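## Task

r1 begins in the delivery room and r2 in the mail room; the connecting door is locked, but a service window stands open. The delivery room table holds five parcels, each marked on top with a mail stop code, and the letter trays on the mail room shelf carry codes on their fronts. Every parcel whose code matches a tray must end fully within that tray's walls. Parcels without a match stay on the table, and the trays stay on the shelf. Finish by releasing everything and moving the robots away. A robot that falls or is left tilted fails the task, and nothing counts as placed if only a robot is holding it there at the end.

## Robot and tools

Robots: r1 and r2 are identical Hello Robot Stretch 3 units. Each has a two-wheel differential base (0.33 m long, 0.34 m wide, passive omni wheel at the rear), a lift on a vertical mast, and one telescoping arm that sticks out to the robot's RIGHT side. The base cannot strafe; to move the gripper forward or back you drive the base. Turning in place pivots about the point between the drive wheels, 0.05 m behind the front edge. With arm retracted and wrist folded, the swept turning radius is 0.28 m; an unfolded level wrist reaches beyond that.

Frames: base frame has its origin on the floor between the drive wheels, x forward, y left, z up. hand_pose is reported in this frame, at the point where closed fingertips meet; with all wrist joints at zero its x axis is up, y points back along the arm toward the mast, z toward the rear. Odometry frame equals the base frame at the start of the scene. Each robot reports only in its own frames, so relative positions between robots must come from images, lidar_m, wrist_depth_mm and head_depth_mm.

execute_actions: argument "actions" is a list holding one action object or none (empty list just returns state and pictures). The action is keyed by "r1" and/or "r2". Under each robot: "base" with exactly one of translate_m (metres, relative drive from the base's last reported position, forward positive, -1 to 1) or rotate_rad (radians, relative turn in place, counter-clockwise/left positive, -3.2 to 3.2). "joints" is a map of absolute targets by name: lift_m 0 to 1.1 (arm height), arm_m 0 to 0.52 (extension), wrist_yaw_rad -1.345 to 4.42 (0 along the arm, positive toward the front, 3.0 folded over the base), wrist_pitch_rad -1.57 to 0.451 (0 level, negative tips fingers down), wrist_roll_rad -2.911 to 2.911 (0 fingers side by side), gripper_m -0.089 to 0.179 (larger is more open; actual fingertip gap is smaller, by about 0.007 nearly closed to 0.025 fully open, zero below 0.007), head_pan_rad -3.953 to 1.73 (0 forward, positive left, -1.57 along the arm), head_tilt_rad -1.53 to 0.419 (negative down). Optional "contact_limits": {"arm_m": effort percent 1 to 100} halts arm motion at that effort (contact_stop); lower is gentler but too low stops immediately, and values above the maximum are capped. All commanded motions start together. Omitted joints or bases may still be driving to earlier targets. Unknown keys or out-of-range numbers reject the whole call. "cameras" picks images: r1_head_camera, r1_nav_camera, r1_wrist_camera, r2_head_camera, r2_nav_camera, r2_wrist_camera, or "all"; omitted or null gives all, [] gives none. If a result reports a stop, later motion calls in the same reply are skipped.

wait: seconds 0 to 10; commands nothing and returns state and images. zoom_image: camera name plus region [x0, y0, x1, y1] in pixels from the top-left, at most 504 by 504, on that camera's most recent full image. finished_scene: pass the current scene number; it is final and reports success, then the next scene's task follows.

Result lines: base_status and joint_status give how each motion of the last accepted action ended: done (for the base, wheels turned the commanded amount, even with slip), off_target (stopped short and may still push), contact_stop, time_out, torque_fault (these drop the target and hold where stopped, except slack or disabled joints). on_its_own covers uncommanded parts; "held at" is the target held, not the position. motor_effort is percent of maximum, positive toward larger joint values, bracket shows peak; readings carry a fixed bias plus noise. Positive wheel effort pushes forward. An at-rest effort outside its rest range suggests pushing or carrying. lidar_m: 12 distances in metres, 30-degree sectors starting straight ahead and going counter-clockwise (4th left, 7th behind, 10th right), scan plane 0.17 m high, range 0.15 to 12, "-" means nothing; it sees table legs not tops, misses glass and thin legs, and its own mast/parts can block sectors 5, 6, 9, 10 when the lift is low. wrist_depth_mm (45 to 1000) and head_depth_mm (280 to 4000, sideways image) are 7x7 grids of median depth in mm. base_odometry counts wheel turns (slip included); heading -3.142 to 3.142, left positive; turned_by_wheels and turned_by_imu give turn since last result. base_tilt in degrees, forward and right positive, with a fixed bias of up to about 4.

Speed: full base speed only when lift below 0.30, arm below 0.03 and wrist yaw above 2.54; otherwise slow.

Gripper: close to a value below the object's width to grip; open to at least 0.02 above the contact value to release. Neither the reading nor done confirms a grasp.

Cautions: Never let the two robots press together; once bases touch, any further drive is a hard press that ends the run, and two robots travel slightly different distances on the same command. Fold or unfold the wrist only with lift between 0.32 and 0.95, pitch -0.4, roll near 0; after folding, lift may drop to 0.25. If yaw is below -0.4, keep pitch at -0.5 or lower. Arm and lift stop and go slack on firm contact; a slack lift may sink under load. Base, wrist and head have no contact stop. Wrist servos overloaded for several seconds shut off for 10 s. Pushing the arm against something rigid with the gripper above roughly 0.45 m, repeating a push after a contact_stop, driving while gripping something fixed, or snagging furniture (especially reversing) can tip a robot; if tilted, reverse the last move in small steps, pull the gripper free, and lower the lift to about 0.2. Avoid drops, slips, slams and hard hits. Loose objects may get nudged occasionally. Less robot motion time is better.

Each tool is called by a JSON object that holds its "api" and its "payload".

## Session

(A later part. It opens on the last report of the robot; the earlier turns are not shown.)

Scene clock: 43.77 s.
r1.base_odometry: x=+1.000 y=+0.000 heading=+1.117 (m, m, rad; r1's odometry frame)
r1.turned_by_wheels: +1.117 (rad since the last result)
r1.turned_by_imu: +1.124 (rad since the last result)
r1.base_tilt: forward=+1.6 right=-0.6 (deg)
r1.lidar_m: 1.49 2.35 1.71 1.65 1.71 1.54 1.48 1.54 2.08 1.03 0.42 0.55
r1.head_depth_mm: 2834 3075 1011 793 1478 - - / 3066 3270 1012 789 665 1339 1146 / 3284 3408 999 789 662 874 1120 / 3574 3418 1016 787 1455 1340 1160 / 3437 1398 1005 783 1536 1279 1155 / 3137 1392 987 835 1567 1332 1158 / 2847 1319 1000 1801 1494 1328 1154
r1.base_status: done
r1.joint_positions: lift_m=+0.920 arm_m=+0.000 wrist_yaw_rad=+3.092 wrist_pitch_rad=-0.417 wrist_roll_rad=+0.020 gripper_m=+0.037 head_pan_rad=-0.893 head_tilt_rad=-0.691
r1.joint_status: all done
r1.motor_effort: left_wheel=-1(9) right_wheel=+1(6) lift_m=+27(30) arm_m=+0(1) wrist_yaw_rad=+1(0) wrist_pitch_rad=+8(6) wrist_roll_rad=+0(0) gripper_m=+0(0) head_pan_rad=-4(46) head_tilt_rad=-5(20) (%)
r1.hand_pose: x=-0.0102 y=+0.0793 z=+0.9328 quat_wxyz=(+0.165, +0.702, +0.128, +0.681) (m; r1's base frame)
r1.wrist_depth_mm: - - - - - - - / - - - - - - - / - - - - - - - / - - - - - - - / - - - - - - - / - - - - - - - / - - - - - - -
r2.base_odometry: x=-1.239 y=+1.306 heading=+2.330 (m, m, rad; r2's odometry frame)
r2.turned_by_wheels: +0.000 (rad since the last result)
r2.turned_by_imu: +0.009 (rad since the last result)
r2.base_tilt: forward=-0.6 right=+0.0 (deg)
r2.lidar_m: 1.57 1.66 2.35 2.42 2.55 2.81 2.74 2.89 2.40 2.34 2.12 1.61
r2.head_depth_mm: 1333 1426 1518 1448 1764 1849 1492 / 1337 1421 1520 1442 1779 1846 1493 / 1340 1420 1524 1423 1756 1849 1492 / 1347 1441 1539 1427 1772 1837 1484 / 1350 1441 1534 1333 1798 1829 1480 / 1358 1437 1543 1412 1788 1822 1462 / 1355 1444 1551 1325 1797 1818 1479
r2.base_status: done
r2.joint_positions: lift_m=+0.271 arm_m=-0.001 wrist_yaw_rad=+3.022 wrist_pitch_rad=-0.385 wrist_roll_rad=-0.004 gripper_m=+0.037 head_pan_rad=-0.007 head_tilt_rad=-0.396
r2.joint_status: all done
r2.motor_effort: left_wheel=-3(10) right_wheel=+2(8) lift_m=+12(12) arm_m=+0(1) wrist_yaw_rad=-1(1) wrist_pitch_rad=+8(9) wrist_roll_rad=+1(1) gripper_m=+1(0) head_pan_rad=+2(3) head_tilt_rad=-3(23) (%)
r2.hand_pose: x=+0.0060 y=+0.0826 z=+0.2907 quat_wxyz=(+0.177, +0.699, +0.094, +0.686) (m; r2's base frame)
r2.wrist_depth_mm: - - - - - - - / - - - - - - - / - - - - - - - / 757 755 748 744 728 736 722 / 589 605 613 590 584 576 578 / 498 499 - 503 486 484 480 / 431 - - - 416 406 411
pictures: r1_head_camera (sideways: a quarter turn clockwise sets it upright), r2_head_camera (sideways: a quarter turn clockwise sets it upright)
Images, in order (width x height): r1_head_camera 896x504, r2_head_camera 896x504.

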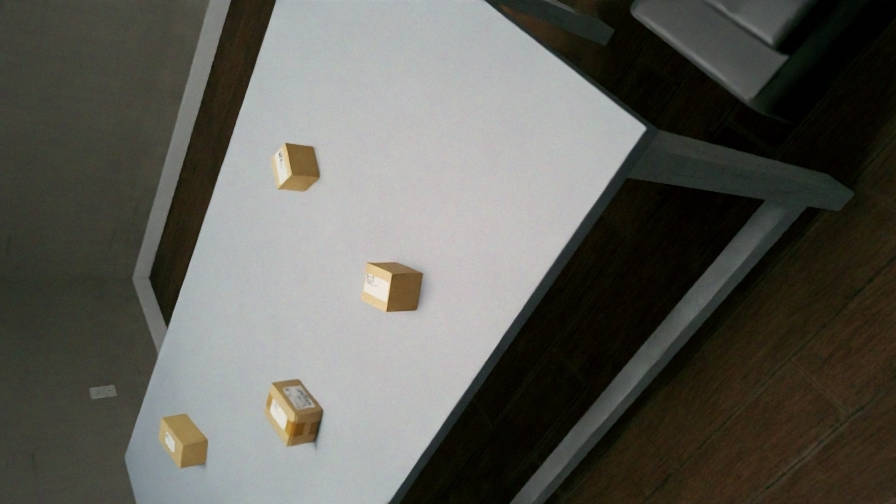

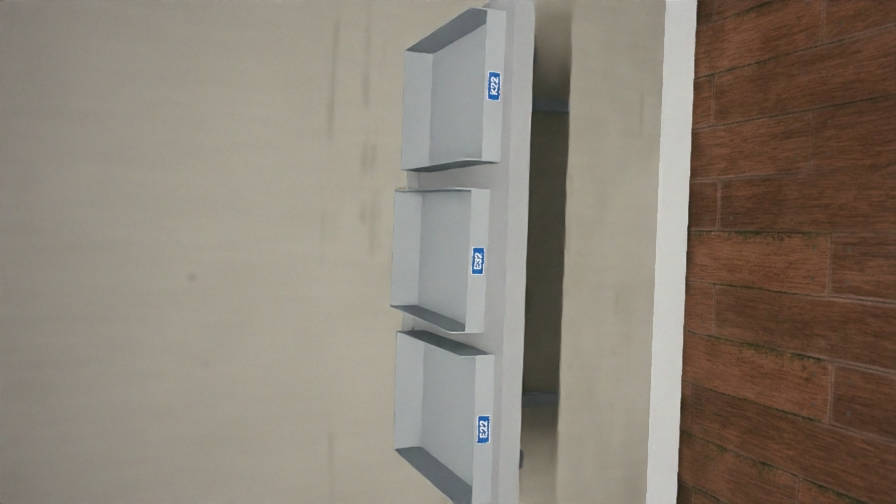

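{"api": "execute_actions", "payload": {"actions": [{"r1": {"base": {"translate_m": 0.15}, "joints": {"wrist_yaw_rad": 0.0, "head_pan_rad": -1.3, "head_tilt_rad": -0.75}}, "r2": {"base": {"rotate_rad": -0.14}}}], "cameras": ["r1_head_camera"]}}

{"api": "execute_actions", "payload": {"actions": [{"r1": {"base": {"translate_m": 0.4}, "joints": {"wrist_pitch_rad": -0.9, "gripper_m": 0.15}}, "r2": {"base": {"translate_m": -1.0}}}], "cameras": ["r1_head_camera", "r1_wrist_camera"]}}

Scene clock: 54.53 s.
r1.base_odometry: x=+1.066 y=+0.135 heading=+1.117 (m, m, rad; r1's odometry frame)
r1.turned_by_wheels: +0.000 (rad since the last result)
r1.turned_by_imu: +0.002 (rad since the last result)
r1.base_tilt: forward=+1.5 right=-0.7 (deg)
r1.lidar_m: 1.49 2.34 1.71 1.65 1.71 1.69 1.63 1.69 2.30 0.38 0.40 0.55
r1.head_depth_mm: 2630 2812 2187 1895 - - - / 2672 2892 930 781 - - - / 2760 2993 931 744 620 1226 1125 / 2864 3033 928 746 634 1301 1118 / 2895 3072 925 742 666 1298 1141 / 3030 3028 925 720 1418 1257 1144 / 3142 1229 924 739 1436 1244 1136
r1.base_status: done
r1.joint_positions: lift_m=+0.920 arm_m=+0.000 wrist_yaw_rad=+0.002 wrist_pitch_rad=-0.417 wrist_roll_rad=+0.020 gripper_m=+0.037 head_pan_rad=-1.293 head_tilt_rad=-0.740
r1.joint_status: all done
r1.motor_effort: left_wheel=-1(5) right_wheel=+1(6) lift_m=+27(28) arm_m=-1(0) wrist_yaw_rad=-2(1) wrist_pitch_rad=+8(8) wrist_roll_rad=+0(0) gripper_m=+0(0) head_pan_rad=-4(27) head_tilt_rad=-6(16) (%)
r1.hand_pose: x=-0.0211 y=-0.3696 z=+0.9328 quat_wxyz=(+0.685, +0.146, -0.698, -0.147) (m; r1's base frame)
r1.wrist_depth_mm: - - - - - - - / - - - - - - - / 617 594 630 - - - - / 486 483 485 - - - - / 382 396 414 - - - - / 336 332 327 - - - - / 291 291 291 - - - -
r2.base_odometry: x=-1.239 y=+1.306 heading=+2.190 (m, m, rad; r2's odometry frame)
r2.turned_by_wheels: -0.140 (rad since the last result)
r2.turned_by_imu: -0.142 (rad since the last result)
r2.base_tilt: forward=-0.6 right=+0.1 (deg)
r2.lidar_m: 1.57 1.59 2.05 2.42 2.46 2.93 2.74 2.79 2.49 2.34 2.38 1.68
r2.head_depth_mm: 1391 1491 1605 1710 1855 1853 1493 / 1381 1476 1568 1653 1838 1843 1479 / 1367 1453 1557 1436 1812 1835 1484 / 1361 1449 1539 1420 1802 1829 1482 / 1336 1426 1520 1416 1755 1824 1486 / 1327 1410 1507 1401 1751 1823 1476 / 1315 1400 1494 1398 1735 1815 1471
r2.base_status: done
r2.joint_positions: lift_m=+0.271 arm_m=-0.001 wrist_yaw_rad=+3.022 wrist_pitch_rad=-0.385 wrist_roll_rad=-0.004 gripper_m=+0.037 head_pan_rad=-0.007 head_tilt_rad=-0.396
r2.joint_status: not commanded
r2.motor_effort: left_wheel=+2(12) right_wheel=-1(5) lift_m=+12(12) arm_m=-1(1) wrist_yaw_rad=-1(1) wrist_pitch_rad=+9(8) wrist_roll_rad=+0(1) gripper_m=+1(0) head_pan_rad=+3(3) head_tilt_rad=-3(4) (%)
r2.hand_pose: x=+0.0060 y=+0.0826 z=+0.2907 quat_wxyz=(+0.177, +0.699, +0.094, +0.686) (m; r2's base frame)
r2.wrist_depth_mm: - - - - - - - / - - - - - - - / - - - - - - - / 769 761 729 737 730 725 712 / 599 592 621 599 593 577 575 / 496 499 - 503 492 482 479 / 433 - - - 414 416 412
pictures: r1_head_camera (sideways: a quarter turn clockwise sets it upright)
Images, in order (width x height): r1_head_camera 896x504.

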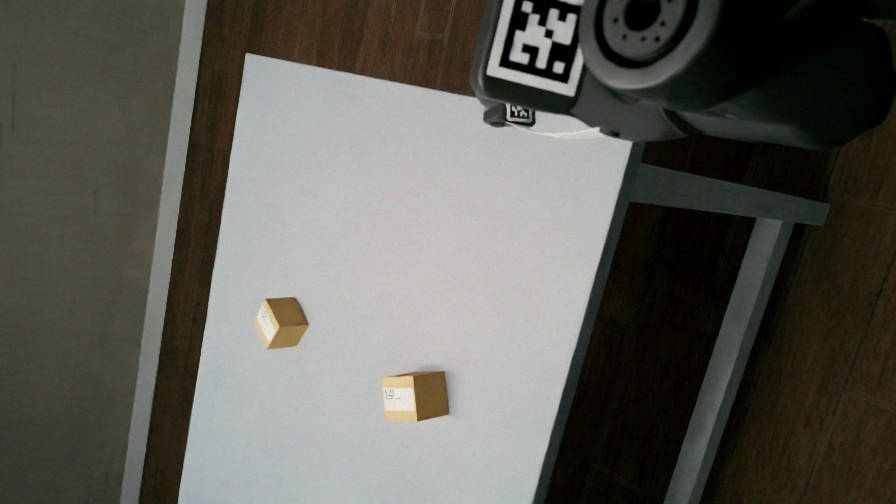

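Scene clock: 59.77 s.
r1.base_odometry: x=+1.241 y=+0.494 heading=+1.117 (m, m, rad; r1's odometry frame)
r1.turned_by_wheels: +0.000 (rad since the last result)
r1.turned_by_imu: +0.003 (rad since the last result)
r1.base_tilt: forward=+1.5 right=-0.6 (deg)
r1.lidar_m: 2.28 2.34 1.71 1.65 1.71 2.10 2.03 2.10 0.40 0.39 0.40 0.55
r1.head_depth_mm: 2582 2849 880 747 652 - - / 2673 2936 935 746 650 - - / 2775 2960 930 744 623 1284 1096 / 2886 2979 926 742 634 1309 1128 / 2959 3018 929 724 652 1302 1138 / 3065 3000 927 739 1410 1249 1139 / 3147 1225 926 739 1443 1250 1135
r1.base_status: done
r1.joint_positions: lift_m=+0.920 arm_m=+0.000 wrist_yaw_rad=+0.002 wrist_pitch_rad=-0.908 wrist_roll_rad=+0.020 gripper_m=+0.150 head_pan_rad=-1.293 head_tilt_rad=-0.740
r1.joint_status: all done
r1.motor_effort: left_wheel=-1(6) right_wheel=+1(5) lift_m=+28(28) arm_m=-1(2) wrist_yaw_rad=-1(0) wrist_pitch_rad=+3(5) wrist_roll_rad=+0(0) gripper_m=+1(89) head_pan_rad=-3(3) head_tilt_rad=-6(6) (%)
r1.hand_pose: x=-0.0214 y=-0.2838 z=+0.8418 quat_wxyz=(+0.630, +0.308, -0.641, -0.313) (m; r1's base frame)
r1.wrist_depth_mm: 337 349 351 334 339 348 346 / 317 316 318 317 313 313 312 / 291 288 287 288 286 284 284 / 277 275 273 275 272 272 270 / - - - - - 552 - / 933 - 950 957 926 - 948 / 902 917 885 892 899 905 880
r2.base_odometry: x=-0.658 y=+0.492 heading=+2.190 (m, m, rad; r2's odometry frame)
r2.turned_by_wheels: +0.000 (rad since the last result)
r2.turned_by_imu: -0.011 (rad since the last result)
r2.base_tilt: forward=-0.5 right=+0.0 (deg)
r2.lidar_m: 2.56 2.61 2.49 2.29 2.34 1.87 1.75 1.77 2.26 2.43 2.46 2.75
r2.head_depth_mm: 2284 2431 2652 2849 2394 1848 1500 / 2295 2475 2637 2841 2407 1855 1489 / 2265 2418 2538 2749 2383 1837 1493 / 2263 2410 2470 2760 2394 1832 1487 / 2231 2363 2463 2733 2392 1831 1484 / 2209 2343 2438 2684 2379 1826 1482 / 2204 2306 2448 2650 2342 1818 1474
r2.base_status: done
r2.joint_positions: lift_m=+0.271 arm_m=-0.001 wrist_yaw_rad=+3.022 wrist_pitch_rad=-0.385 wrist_roll_rad=-0.004 gripper_m=+0.037 head_pan_rad=-0.007 head_tilt_rad=-0.396
r2.joint_status: not commanded
r2.motor_effort: left_wheel=+2(11) right_wheel=-1(7) lift_m=+12(12) arm_m=+0(1) wrist_yaw_rad=-1(1) wrist_pitch_rad=+9(9) wrist_roll_rad=+0(0) gripper_m=+0(0) head_pan_rad=+3(2) head_tilt_rad=-2(3) (%)
r2.hand_pose: x=+0.0060 y=+0.0826 z=+0.2907 quat_wxyz=(+0.177, +0.699, +0.094, +0.686) (m; r2's base frame)
r2.wrist_depth_mm: - - - - - - - / - - - - - - - / - - - - - - - / 768 759 756 744 742 754 737 / 598 587 619 593 590 600 585 / 490 493 - 515 493 477 486 / 428 - - - 419 409 408
pictures: r1_head_camera (sideways: a quarter turn clockwise sets it upright), r1_wrist_camera
Images, in order (width x height): r1_head_camera 896x504, r1_wrist_camera 644x364.

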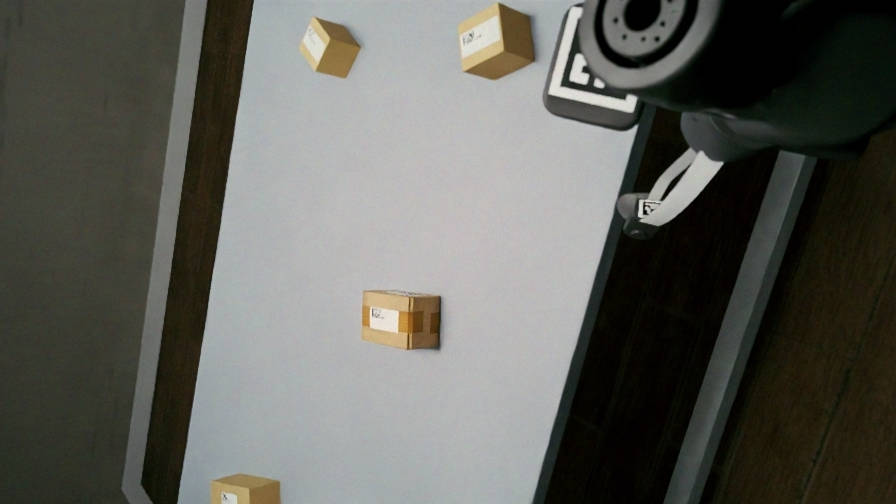

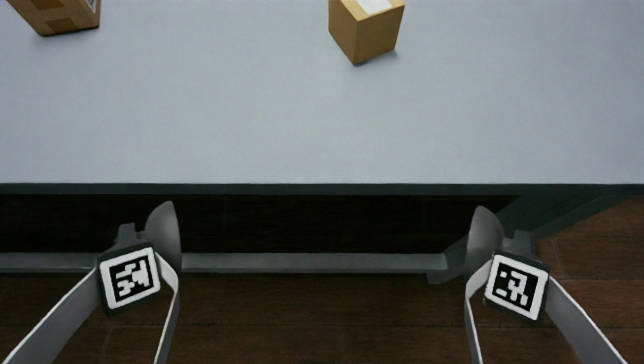

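{"api": "zoom_image", "payload": {"camera": "r1_head_camera", "region": [445, 0, 545, 100]}}

{"api": "zoom_image", "payload": {"camera": "r1_head_camera", "region": [350, 270, 450, 370]}}

{"api": "zoom_image", "payload": {"camera": "r1_head_camera", "region": [285, 0, 375, 90]}}

Region (445, 0, 545, 100) of r1_head_camera's 896x504 image, scaled by 5.040, with more detail than that image has.

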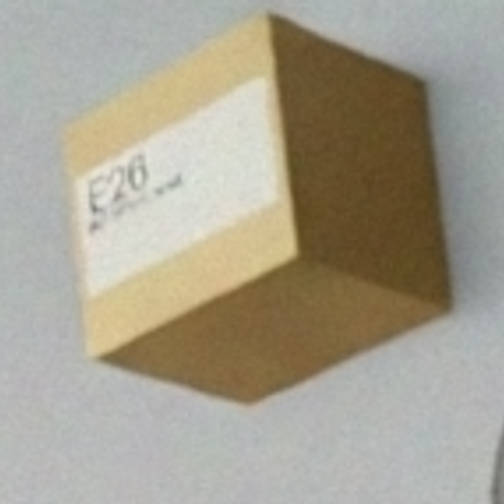

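Region (350, 270, 450, 370) of r1_head_camera's 896x504 image, scaled by 5.040, with more detail than that image has.

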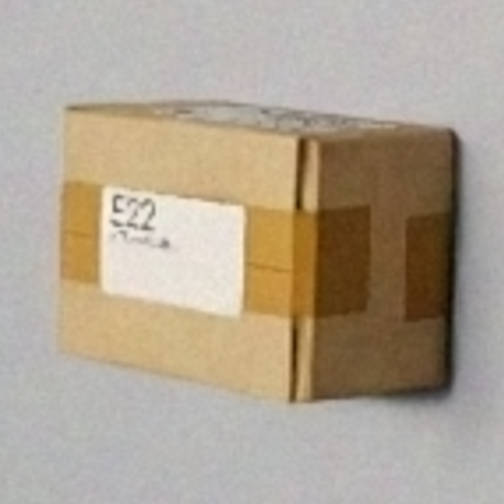

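Region (285, 0, 375, 90) of r1_head_camera's 896x504 image, scaled by 5.600, with more detail than that image has.

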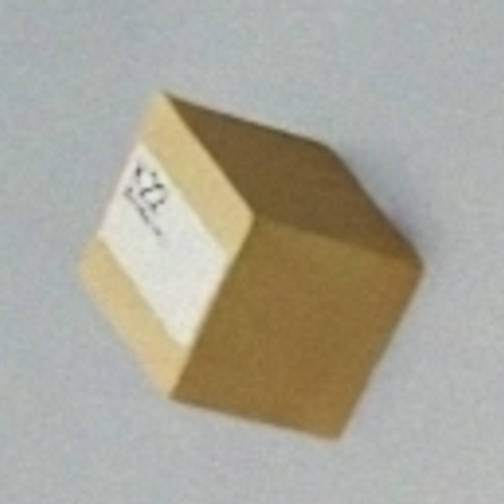

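{"api": "execute_actions", "payload": {"actions": [{"r1": {"base": {"translate_m": 0.22}, "joints": {"wrist_yaw_rad": 0.28, "lift_m": 0.95, "arm_m": 0.14, "head_pan_rad": -1.1}}, "r2": {"base": {"translate_m": -1.0}}}], "cameras": ["r1_head_camera", "r1_wrist_camera"]}}

Scene clock: 75.17 s.
r1.base_odometry: x=+1.338 y=+0.692 heading=+1.117 (m, m, rad; r1's odometry frame)
r1.turned_by_wheels: +0.000 (rad since the last result)
r1.turned_by_imu: +0.003 (rad since the last result)
r1.base_tilt: forward=+1.6 right=-0.6 (deg)
r1.lidar_m: 2.06 2.14 1.71 1.65 1.71 2.34 2.25 0.55 0.40 0.39 0.40 0.55
r1.head_depth_mm: 2650 2861 933 688 607 1232 1144 / 2774 2983 931 756 622 1284 1100 / 2958 2974 929 744 635 1309 1103 / 3077 3012 929 742 666 1306 1139 / 3222 1235 928 741 1446 1246 1144 / 2811 1229 929 743 1485 1249 1137 / 2500 2566 862 759 1494 1294 1142
r1.base_status: done
r1.joint_positions: lift_m=+0.950 arm_m=+0.140 wrist_yaw_rad=+0.279 wrist_pitch_rad=-0.909 wrist_roll_rad=+0.020 gripper_m=+0.150 head_pan_rad=-1.107 head_tilt_rad=-0.741
r1.joint_status: all done
r1.motor_effort: left_wheel=-1(6) right_wheel=+1(5) lift_m=+28(28) arm_m=+1(1) wrist_yaw_rad=+1(4) wrist_pitch_rad=+4(4) wrist_roll_rad=+0(0) gripper_m=+0(0) head_pan_rad=+4(22) head_tilt_rad=-6(6) (%)
r1.hand_pose: x=+0.0165 y=-0.4179 z=+0.8716 quat_wxyz=(+0.667, +0.394, -0.592, -0.223) (m; r1's base frame)
r1.wrist_depth_mm: 391 391 394 393 389 390 382 / 355 354 354 293 351 354 350 / 325 323 323 284 321 323 322 / 299 300 294 297 297 295 295 / 278 281 274 274 275 276 273 / 955 - 257 255 255 - 255 / 932 924 245 238 239 239 238
r2.base_odometry: x=-0.078 y=-0.323 heading=+2.190 (m, m, rad; r2's odometry frame)
r2.turned_by_wheels: +0.000 (rad since the last result)
r2.turned_by_imu: -0.011 (rad since the last result)
r2.base_tilt: forward=-0.6 right=+0.0 (deg)
r2.lidar_m: 3.55 3.56 2.37 2.20 1.21 0.81 0.75 0.77 0.98 2.11 2.57 3.26
r2.head_depth_mm: 3268 3498 3701 3537 2421 1847 1502 / 3195 3434 3665 3512 2426 1844 1492 / 3185 3359 3658 3446 2403 1831 1491 / 3132 3336 3583 3440 2384 1819 1478 / 3131 3350 3607 3485 2377 1830 1480 / 3064 3302 3473 3411 2385 1829 1484 / 3018 3239 3499 3397 2367 1824 1480
r2.base_status: done
r2.joint_positions: lift_m=+0.271 arm_m=-0.001 wrist_yaw_rad=+3.022 wrist_pitch_rad=-0.385 wrist_roll_rad=-0.004 gripper_m=+0.037 head_pan_rad=-0.007 head_tilt_rad=-0.396
r2.joint_status: not commanded
r2.motor_effort: left_wheel=+2(9) right_wheel=-1(9) lift_m=+12(12) arm_m=+0(1) wrist_yaw_rad=+0(0) wrist_pitch_rad=+9(9) wrist_roll_rad=+1(1) gripper_m=+0(1) head_pan_rad=+2(3) head_tilt_rad=-3(3) (%)
r2.hand_pose: x=+0.0060 y=+0.0826 z=+0.2907 quat_wxyz=(+0.177, +0.699, +0.094, +0.686) (m; r2's base frame)
r2.wrist_depth_mm: - - - - - - - / - - - - - - - / - - - - - - - / 744 765 745 736 743 725 725 / 591 587 619 580 592 577 575 / 490 488 - 500 496 486 478 / 433 - - - 416 409 408
pictures: r1_head_camera (sideways: a quarter turn clockwise sets it upright), r1_wrist_camera
Images, in order (width x height): r1_head_camera 896x504, r1_wrist_camera 644x364.

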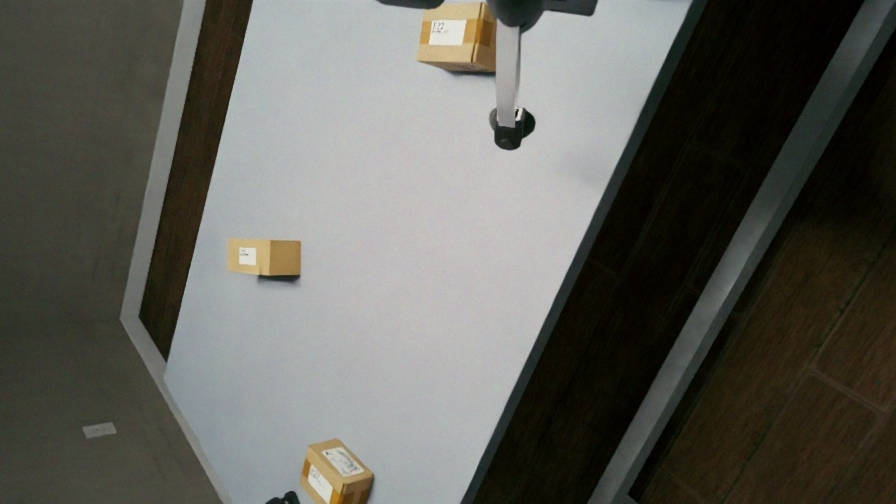

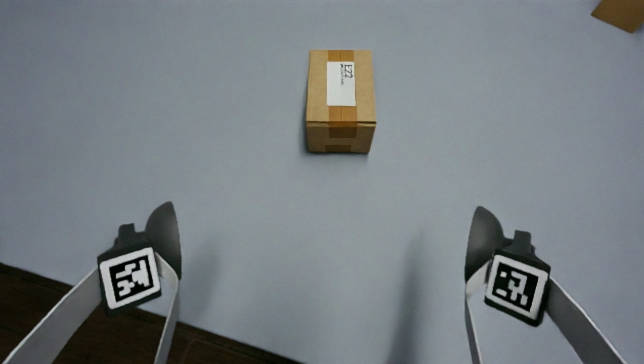

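{"api": "zoom_image", "payload": {"camera": "r1_head_camera", "region": [215, 210, 315, 310]}}

{"api": "zoom_image", "payload": {"camera": "r1_head_camera", "region": [260, 404, 390, 504]}}

{"api": "zoom_image", "payload": {"camera": "r1_wrist_camera", "region": [280, 30, 410, 160]}}

Region (215, 210, 315, 310) of r1_head_camera's 896x504 image, scaled by 5.040, with more detail than that image has.

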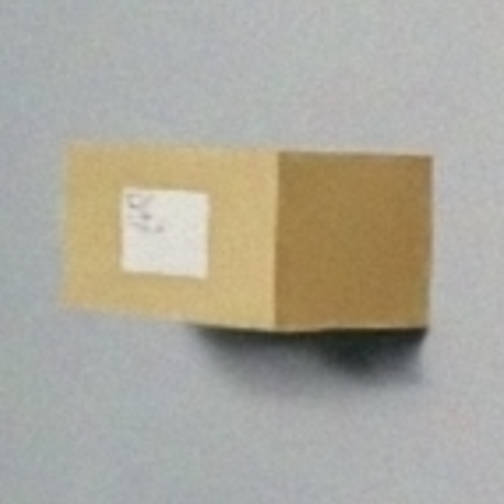

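Region (260, 404, 390, 504) of r1_head_camera's 896x504 image, scaled by 3.877, with more detail than that image has; it fills the top 388 rows of this view, and the rest is white.

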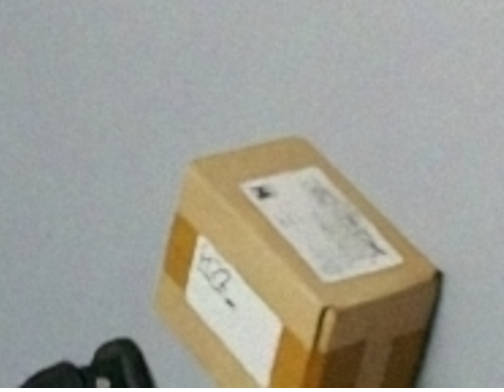

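Region (280, 30, 410, 160) of r1_wrist_camera's 644x364 image, scaled by 3.877.

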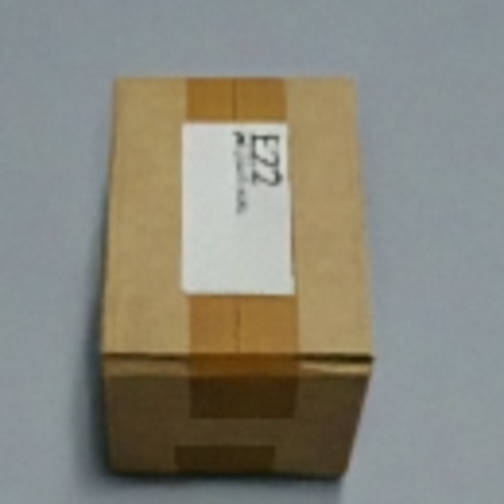

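{"api": "execute_actions", "payload": {"actions": [{"r1": {"base": {"translate_m": 0.03}, "joints": {"arm_m": 0.28, "lift_m": 0.93, "head_pan_rad": -1.45}}, "r2": {"base": {"rotate_rad": -1.45}, "joints": {"head_pan_rad": -1.57, "head_tilt_rad": -0.5}}}], "cameras": ["r1_head_camera", "r1_wrist_camera", "r2_head_camera", "r2_nav_camera"]}}

Scene clock: 85.00 s.
r1.base_odometry: x=+1.351 y=+0.719 heading=+1.117 (m, m, rad; r1's odometry frame)
r1.turned_by_wheels: +0.000 (rad since the last result)
r1.turned_by_imu: +0.001 (rad since the last result)
r1.base_tilt: forward=+1.6 right=-0.5 (deg)
r1.lidar_m: 2.03 2.11 1.72 1.65 1.71 2.35 2.28 0.55 0.40 0.39 0.40 0.55
r1.head_depth_mm: 2589 - 855 749 621 1284 1110 / 2676 2903 - 728 620 1300 1102 / 2695 2891 930 704 619 1291 1109 / 2766 2980 926 731 635 1304 1126 / 2843 2998 923 742 635 1288 1119 / 2831 2991 925 742 649 1297 1144 / 2887 3038 902 738 648 1297 1137
r1.base_status: done
r1.joint_positions: lift_m=+0.930 arm_m=+0.280 wrist_yaw_rad=+0.279 wrist_pitch_rad=-0.909 wrist_roll_rad=+0.020 gripper_m=+0.150 head_pan_rad=-1.443 head_tilt_rad=-0.741
r1.joint_status: all done
r1.motor_effort: left_wheel=-1(4) right_wheel=+2(4) lift_m=+22(23) arm_m=+2(2) wrist_yaw_rad=+1(1) wrist_pitch_rad=+4(4) wrist_roll_rad=+0(0) gripper_m=+0(0) head_pan_rad=-2(26) head_tilt_rad=-5(6) (%)
r1.hand_pose: x=+0.0165 y=-0.5578 z=+0.8519 quat_wxyz=(+0.667, +0.394, -0.592, -0.223) (m; r1's base frame)
r1.wrist_depth_mm: 362 363 361 360 361 355 355 / 328 329 327 327 325 322 325 / 299 298 297 298 295 296 294 / 275 275 276 219 273 272 273 / 257 259 255 203 252 256 252 / 241 - 238 191 235 - 237 / 219 223 221 220 220 220 221
r2.base_odometry: x=-0.078 y=-0.323 heading=+0.740 (m, m, rad; r2's odometry frame)
r2.turned_by_wheels: -1.450 (rad since the last result)
r2.turned_by_imu: -1.467 (rad since the last result)
r2.base_tilt: forward=-0.6 right=+0.0 (deg)
r2.lidar_m: 2.53 2.64 3.67 3.55 3.10 2.28 2.20 1.06 0.78 0.76 0.79 1.09
r2.head_depth_mm: - - - 861 883 989 1121 / - - - 859 884 991 1117 / - - 3979 857 884 990 1124 / - 3596 - 849 890 996 1126 / - 3143 3948 847 888 993 1136 / - - 3647 846 895 995 1130 / - - 3139 815 898 1003 1138
r2.base_status: done
r2.joint_positions: lift_m=+0.271 arm_m=-0.001 wrist_yaw_rad=+3.022 wrist_pitch_rad=-0.385 wrist_roll_rad=-0.004 gripper_m=+0.037 head_pan_rad=-1.563 head_tilt_rad=-0.494
r2.joint_status: all done
r2.motor_effort: left_wheel=+2(15) right_wheel=-1(7) lift_m=+12(12) arm_m=-1(1) wrist_yaw_rad=-1(1) wrist_pitch_rad=+8(9) wrist_roll_rad=+0(1) gripper_m=+0(0) head_pan_rad=-2(33) head_tilt_rad=-4(17) (%)
r2.hand_pose: x=+0.0060 y=+0.0826 z=+0.2907 quat_wxyz=(+0.177, +0.699, +0.094, +0.686) (m; r2's base frame)
r2.wrist_depth_mm: - - - - - - - / - - - - - - - / - - - - - - - / 769 776 739 753 737 711 713 / 591 591 627 590 593 574 572 / 496 488 - 500 494 479 474 / 433 - - - 409 411 412
pictures: r1_head_camera (sideways: a quarter turn clockwise sets it upright), r1_wrist_camera, r2_head_camera (sideways: a quarter turn clockwise sets it upright), r2_nav_camera (sideways: a quarter turn counterclockwise sets it upright)
Images, in order (width x height): r1_head_camera 896x504, r1_wrist_camera 644x364, r2_head_camera 896x504, r2_nav_camera 672x504.

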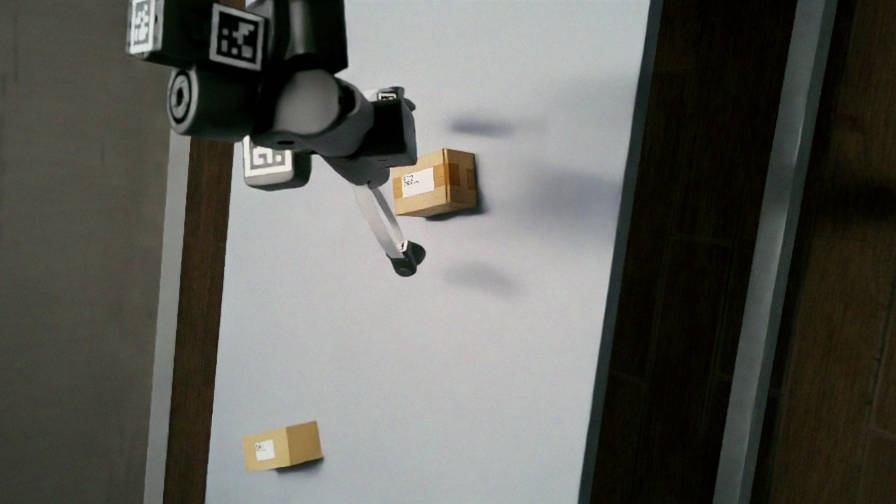

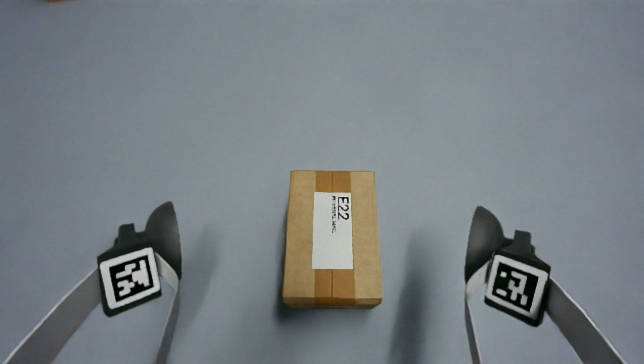

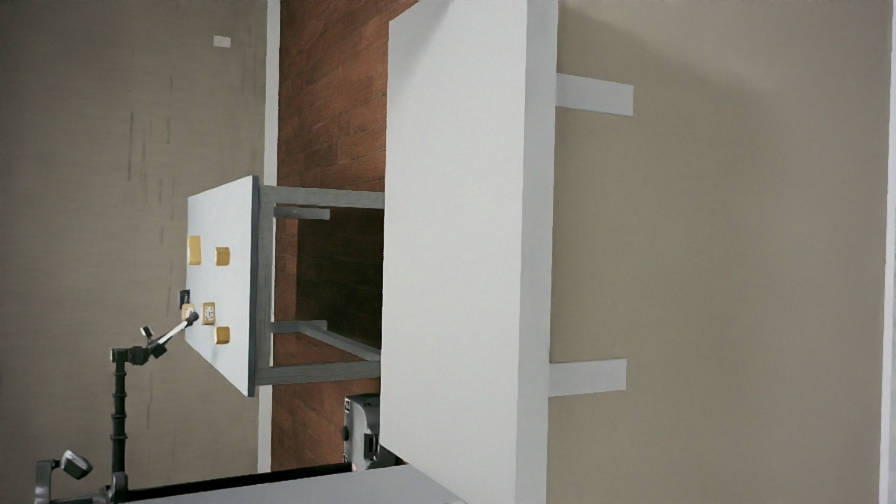

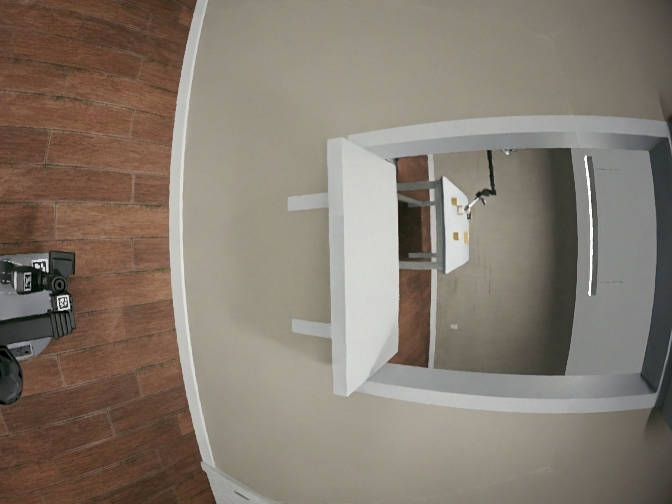

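{"api": "execute_actions", "payload": {"actions": [{"r1": {"joints": {"arm_m": 0.292, "lift_m": 0.87}}, "r2": {"joints": {"lift_m": 0.34}}}], "cameras": ["r1_head_camera", "r1_wrist_camera"]}}

Scene clock: 97.17 s.
r1.base_odometry: x=+1.351 y=+0.719 heading=+1.117 (m, m, rad; r1's odometry frame)
r1.turned_by_wheels: +0.000 (rad since the last result)
r1.turned_by_imu: +0.001 (rad since the last result)
r1.base_tilt: forward=+1.5 right=-0.6 (deg)
r1.lidar_m: 2.03 2.11 1.71 1.65 1.71 2.35 2.28 0.55 0.40 0.39 0.40 0.55
r1.head_depth_mm: 2606 2931 - 747 621 1283 1114 / 2658 2940 - 725 619 1298 1107 / 2702 2896 961 703 622 1290 1098 / 2763 2950 929 722 634 1301 1119 / 2836 3030 925 741 633 1302 1121 / 2823 3011 923 743 646 1296 1137 / 2894 2965 901 739 648 1296 1138
r1.base_status: not commanded
r1.joint_positions: lift_m=+0.870 arm_m=+0.292 wrist_yaw_rad=+0.279 wrist_pitch_rad=-0.909 wrist_roll_rad=+0.020 gripper_m=+0.150 head_pan_rad=-1.443 head_tilt_rad=-0.741
r1.joint_status: all done
r1.motor_effort: left_wheel=-1(2) right_wheel=+1(1) lift_m=+22(22) arm_m=+1(1) wrist_yaw_rad=+2(2) wrist_pitch_rad=+5(4) wrist_roll_rad=+0(0) gripper_m=+1(1) head_pan_rad=-4(2) head_tilt_rad=-6(6) (%)
r1.hand_pose: x=+0.0165 y=-0.5698 z=+0.7919 quat_wxyz=(+0.667, +0.394, -0.592, -0.223) (m; r1's base frame)
r1.wrist_depth_mm: 274 274 277 274 273 271 271 / 250 247 248 247 245 244 245 / 229 225 227 225 224 224 225 / 208 209 208 152 204 207 206 / 194 197 191 141 190 194 191 / 183 - 180 131 176 - 177 / 167 169 168 166 167 167 167
r2.base_odometry: x=-0.078 y=-0.323 heading=+0.740 (m, m, rad; r2's odometry frame)
r2.turned_by_wheels: +0.000 (rad since the last result)
r2.turned_by_imu: +0.000 (rad since the last result)
r2.base_tilt: forward=-0.5 right=+0.0 (deg)
r2.lidar_m: 2.53 2.65 3.65 3.55 3.11 2.28 2.20 1.05 0.78 0.76 0.79 1.09
r2.head_depth_mm: - - - 860 884 989 1118 / - - - 858 880 988 1122 / - - - 855 891 991 1124 / - 3628 3976 853 887 995 1128 / - 3104 3926 851 892 994 1131 / - - 3662 844 893 1000 1135 / - - 3144 815 892 999 1136
r2.base_status: not commanded
r2.joint_positions: lift_m=+0.339 arm_m=-0.001 wrist_yaw_rad=+3.022 wrist_pitch_rad=-0.385 wrist_roll_rad=-0.004 gripper_m=+0.037 head_pan_rad=-1.563 head_tilt_rad=-0.494
r2.joint_status: all done
r2.motor_effort: left_wheel=+1(1) right_wheel=-1(1) lift_m=+41(40) arm_m=+0(1) wrist_yaw_rad=-1(1) wrist_pitch_rad=+9(9) wrist_roll_rad=+1(0) gripper_m=+0(0) head_pan_rad=-2(3) head_tilt_rad=-4(4) (%)
r2.hand_pose: x=+0.0060 y=+0.0826 z=+0.3594 quat_wxyz=(+0.177, +0.699, +0.094, +0.686) (m; r2's base frame)
r2.wrist_depth_mm: - - - - - - - / - - - - - - - / - - - - - - - / 871 884 884 853 858 849 816 / 695 677 722 670 691 698 684 / 573 578 - 545 576 552 569 / 487 486 - 494 481 483 480
pictures: r1_head_camera (sideways: a quarter turn clockwise sets it upright), r1_wrist_camera
Images, in order (width x height): r1_head_camera 896x504, r1_wrist_camera 644x364.

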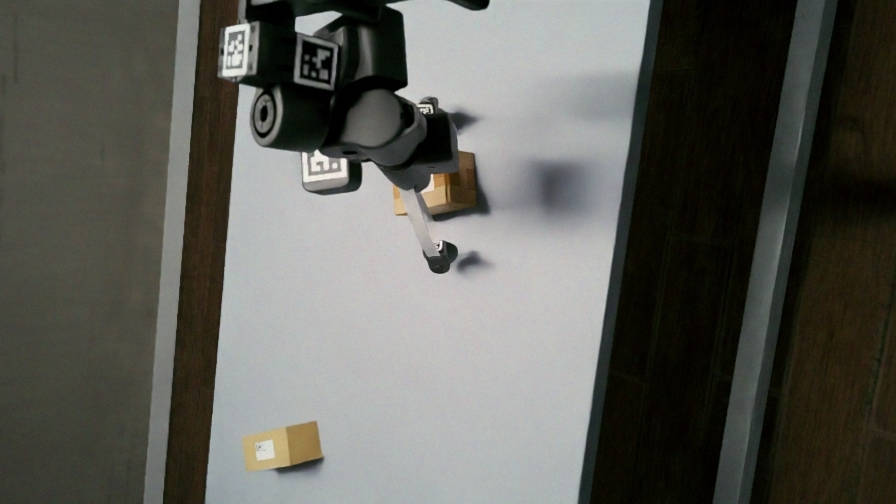

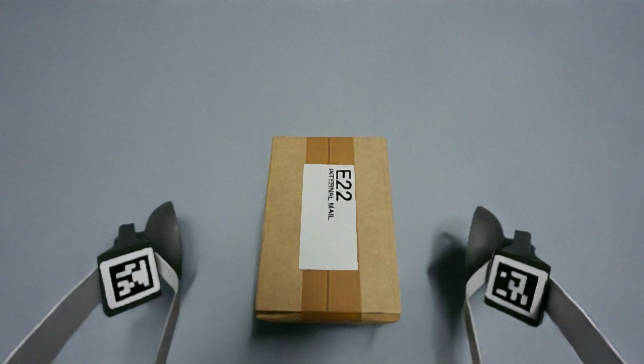

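{"api": "execute_actions", "payload": {"actions": [{"r1": {"joints": {"lift_m": 0.86}}, "r2": {"joints": {"lift_m": 0.37}}}], "cameras": []}}

{"api": "execute_actions", "payload": {"actions": [{"r1": {"joints": {"gripper_m": 0.02}}, "r2": {"joints": {"lift_m": 0.45}}}], "cameras": ["r1_head_camera", "r1_wrist_camera"]}}

Scene clock: 100.47 s.
r1.base_odometry: x=+1.351 y=+0.719 heading=+1.117 (m, m, rad; r1's odometry frame)
r1.turned_by_wheels: +0.000 (rad since the last result)
r1.turned_by_imu: +0.001 (rad since the last result)
r1.base_tilt: forward=+1.5 right=-0.6 (deg)
r1.lidar_m: 2.03 2.11 1.71 1.65 1.72 2.35 2.28 0.55 0.40 0.39 0.40 0.55
r1.head_depth_mm: 2651 2892 - 726 621 1282 1101 / 2715 2900 - 724 620 1303 1104 / 2718 2960 961 702 621 1303 1108 / 2781 2987 927 735 636 1308 1119 / 2773 3013 925 739 632 1292 1118 / 2863 3010 921 739 649 1303 1142 / 2925 2993 899 740 647 1294 1141
r1.base_status: not commanded
r1.joint_positions: lift_m=+0.860 arm_m=+0.292 wrist_yaw_rad=+0.279 wrist_pitch_rad=-0.909 wrist_roll_rad=+0.020 gripper_m=+0.150 head_pan_rad=-1.443 head_tilt_rad=-0.741
r1.joint_status: all done
r1.motor_effort: left_wheel=-1(1) right_wheel=+2(1) lift_m=+22(22) arm_m=+1(2) wrist_yaw_rad=+1(1) wrist_pitch_rad=+4(5) wrist_roll_rad=+0(0) gripper_m=+0(0) head_pan_rad=-4(3) head_tilt_rad=-6(6) (%)
r1.hand_pose: x=+0.0165 y=-0.5698 z=+0.7819 quat_wxyz=(+0.667, +0.394, -0.592, -0.223) (m; r1's base frame)
r1.wrist_depth_mm: 261 259 260 259 257 258 257 / 236 236 234 233 236 230 232 / 215 214 213 154 214 212 212 / 197 197 196 141 193 195 196 / 183 185 182 130 179 184 182 / 172 - 167 122 164 - 169 / - 159 159 156 158 159 158
r2.base_odometry: x=-0.078 y=-0.323 heading=+0.740 (m, m, rad; r2's odometry frame)
r2.turned_by_wheels: +0.000 (rad since the last result)
r2.turned_by_imu: +0.000 (rad since the last result)
r2.base_tilt: forward=-0.6 right=+0.0 (deg)
r2.lidar_m: 2.53 2.64 3.67 3.54 3.10 2.27 2.20 1.05 0.78 0.76 0.79 1.09
r2.head_depth_mm: - - - 860 882 987 1120 / - - - 860 883 990 1124 / - - 3949 853 885 994 1121 / - 3596 3962 849 891 993 1123 / - 3116 3861 849 891 1000 1128 / - - 3619 845 893 1004 1134 / - - 3168 816 897 999 1135
r2.base_status: not commanded
r2.joint_positions: lift_m=+0.369 arm_m=-0.001 wrist_yaw_rad=+3.022 wrist_pitch_rad=-0.385 wrist_roll_rad=-0.004 gripper_m=+0.037 head_pan_rad=-1.563 head_tilt_rad=-0.494
r2.joint_status: all done
r2.motor_effort: left_wheel=+2(1) right_wheel=-2(1) lift_m=+41(41) arm_m=-1(1) wrist_yaw_rad=-1(0) wrist_pitch_rad=+9(9) wrist_roll_rad=+0(1) gripper_m=+0(0) head_pan_rad=-3(2) head_tilt_rad=-4(4) (%)
r2.hand_pose: x=+0.0060 y=+0.0826 z=+0.3894 quat_wxyz=(+0.177, +0.699, +0.094, +0.686) (m; r2's base frame)
r2.wrist_depth_mm: - - - - - - - / - - - - - - - / - - - - - - - / 949 920 944 946 905 889 879 / 723 737 766 731 728 739 704 / 617 595 - 583 597 586 596 / 532 525 - 536 510 513 512
pictures: none
No camera images: the call's "cameras" was empty. Leave "cameras" out to get every camera's image.

Scene clock: 102.27 s.
r1.base_odometry: x=+1.351 y=+0.719 heading=+1.116 (m, m, rad; r1's odometry frame)
r1.turned_by_wheels: +0.000 (rad since the last result)
r1.turned_by_imu: +0.000 (rad since the last result)
r1.base_tilt: forward=+1.5 right=-0.6 (deg)
r1.lidar_m: 2.03 2.11 1.72 1.65 1.71 2.35 2.28 0.55 0.40 0.39 0.40 0.55
r1.head_depth_mm: 2665 2861 - 727 623 1276 1106 / 2696 2916 - 725 621 1301 1104 / 2706 2946 966 702 622 1301 1103 / 2753 2945 931 746 637 1299 1127 / 2779 2995 924 741 635 1306 1119 / 2826 2995 925 741 651 1306 1145 / 2869 2996 899 740 664 1295 1136
r1.base_status: not commanded
r1.joint_positions: lift_m=+0.860 arm_m=+0.292 wrist_yaw_rad=+0.279 wrist_pitch_rad=-0.885 wrist_roll_rad=+0.020 gripper_m=+0.021 head_pan_rad=-1.443 head_tilt_rad=-0.741
r1.joint_status: all done
r1.motor_effort: left_wheel=-2(2) right_wheel=+3(3) lift_m=+21(22) arm_m=+1(1) wrist_yaw_rad=+2(1) wrist_pitch_rad=-8(9) wrist_roll_rad=+0(0) gripper_m=-23(100) head_pan_rad=-3(3) head_tilt_rad=-6(6) (%)
r1.hand_pose: x=+0.0180 y=-0.5748 z=+0.7854 quat_wxyz=(+0.669, +0.387, -0.597, -0.215) (m; r1's base frame)
r1.wrist_depth_mm: 276 274 274 275 273 272 271 / 246 246 246 245 246 244 242 / 224 223 224 222 222 222 221 / 204 204 204 147 200 202 202 / 189 188 162 135 140 186 187 / 175 174 169 125 129 173 172 / 162 163 162 157 161 162 161
r2.base_odometry: x=-0.078 y=-0.323 heading=+0.740 (m, m, rad; r2's odometry frame)
r2.turned_by_wheels: +0.000 (rad since the last result)
r2.turned_by_imu: +0.000 (rad since the last result)
r2.base_tilt: forward=-0.6 right=+0.0 (deg)
r2.lidar_m: 2.53 2.65 3.65 3.54 3.10 2.28 2.21 1.06 0.78 0.75 0.79 1.09
r2.head_depth_mm: - - - 863 883 988 1121 / - - - 858 884 991 1117 / - - 4000 856 887 992 1122 / - 3634 3906 849 888 996 1128 / - 3098 3861 848 890 999 1126 / - - 3682 843 896 1000 1135 / - - 3153 817 897 1004 1138
r2.base_status: not commanded
r2.joint_positions: lift_m=+0.449 arm_m=-0.001 wrist_yaw_rad=+3.022 wrist_pitch_rad=-0.385 wrist_roll_rad=-0.004 gripper_m=+0.037 head_pan_rad=-1.563 head_tilt_rad=-0.494
r2.joint_status: all done
r2.motor_effort: left_wheel=+2(1) right_wheel=-1(1) lift_m=+41(41) arm_m=-1(1) wrist_yaw_rad=+0(1) wrist_pitch_rad=+9(8) wrist_roll_rad=+0(0) gripper_m=+0(0) head_pan_rad=-3(2) head_tilt_rad=-4(4) (%)
r2.hand_pose: x=+0.0060 y=+0.0826 z=+0.4694 quat_wxyz=(+0.177, +0.699, +0.094, +0.686) (m; r2's base frame)
r2.wrist_depth_mm: - - - - - - - / - - - - - - - / - - - - - - - / - - - - - - - / 839 830 877 848 831 822 852 / 728 705 - 679 688 683 679 / 594 600 - 605 592 581 589
pictures: r1_head_camera (sideways: a quarter turn clockwise sets it upright), r1_wrist_camera
Images, in order (width x height): r1_head_camera 896x504, r1_wrist_camera 644x364.

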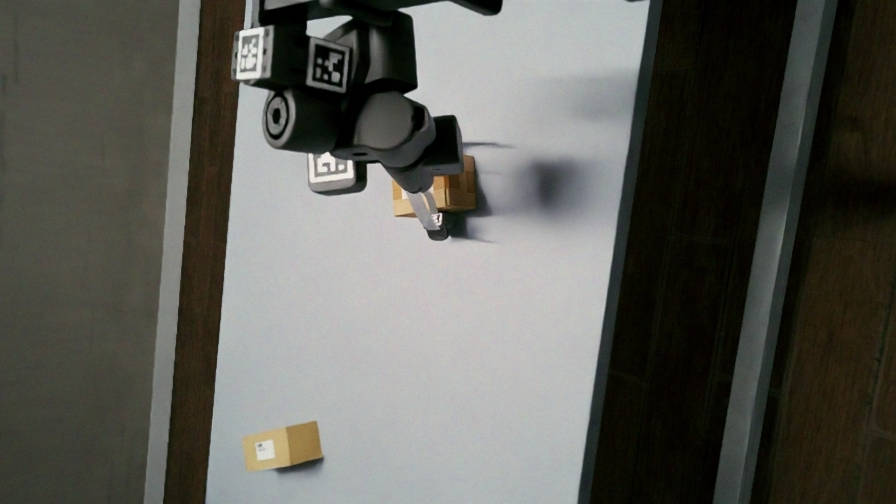

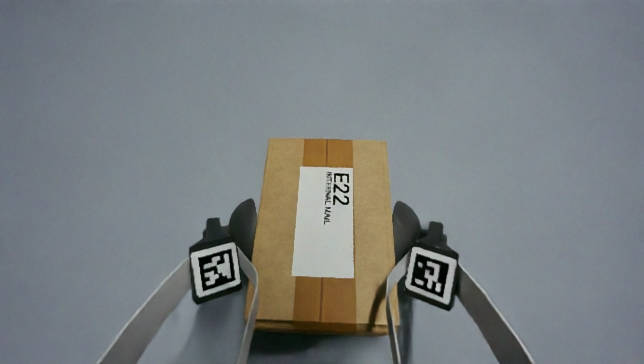

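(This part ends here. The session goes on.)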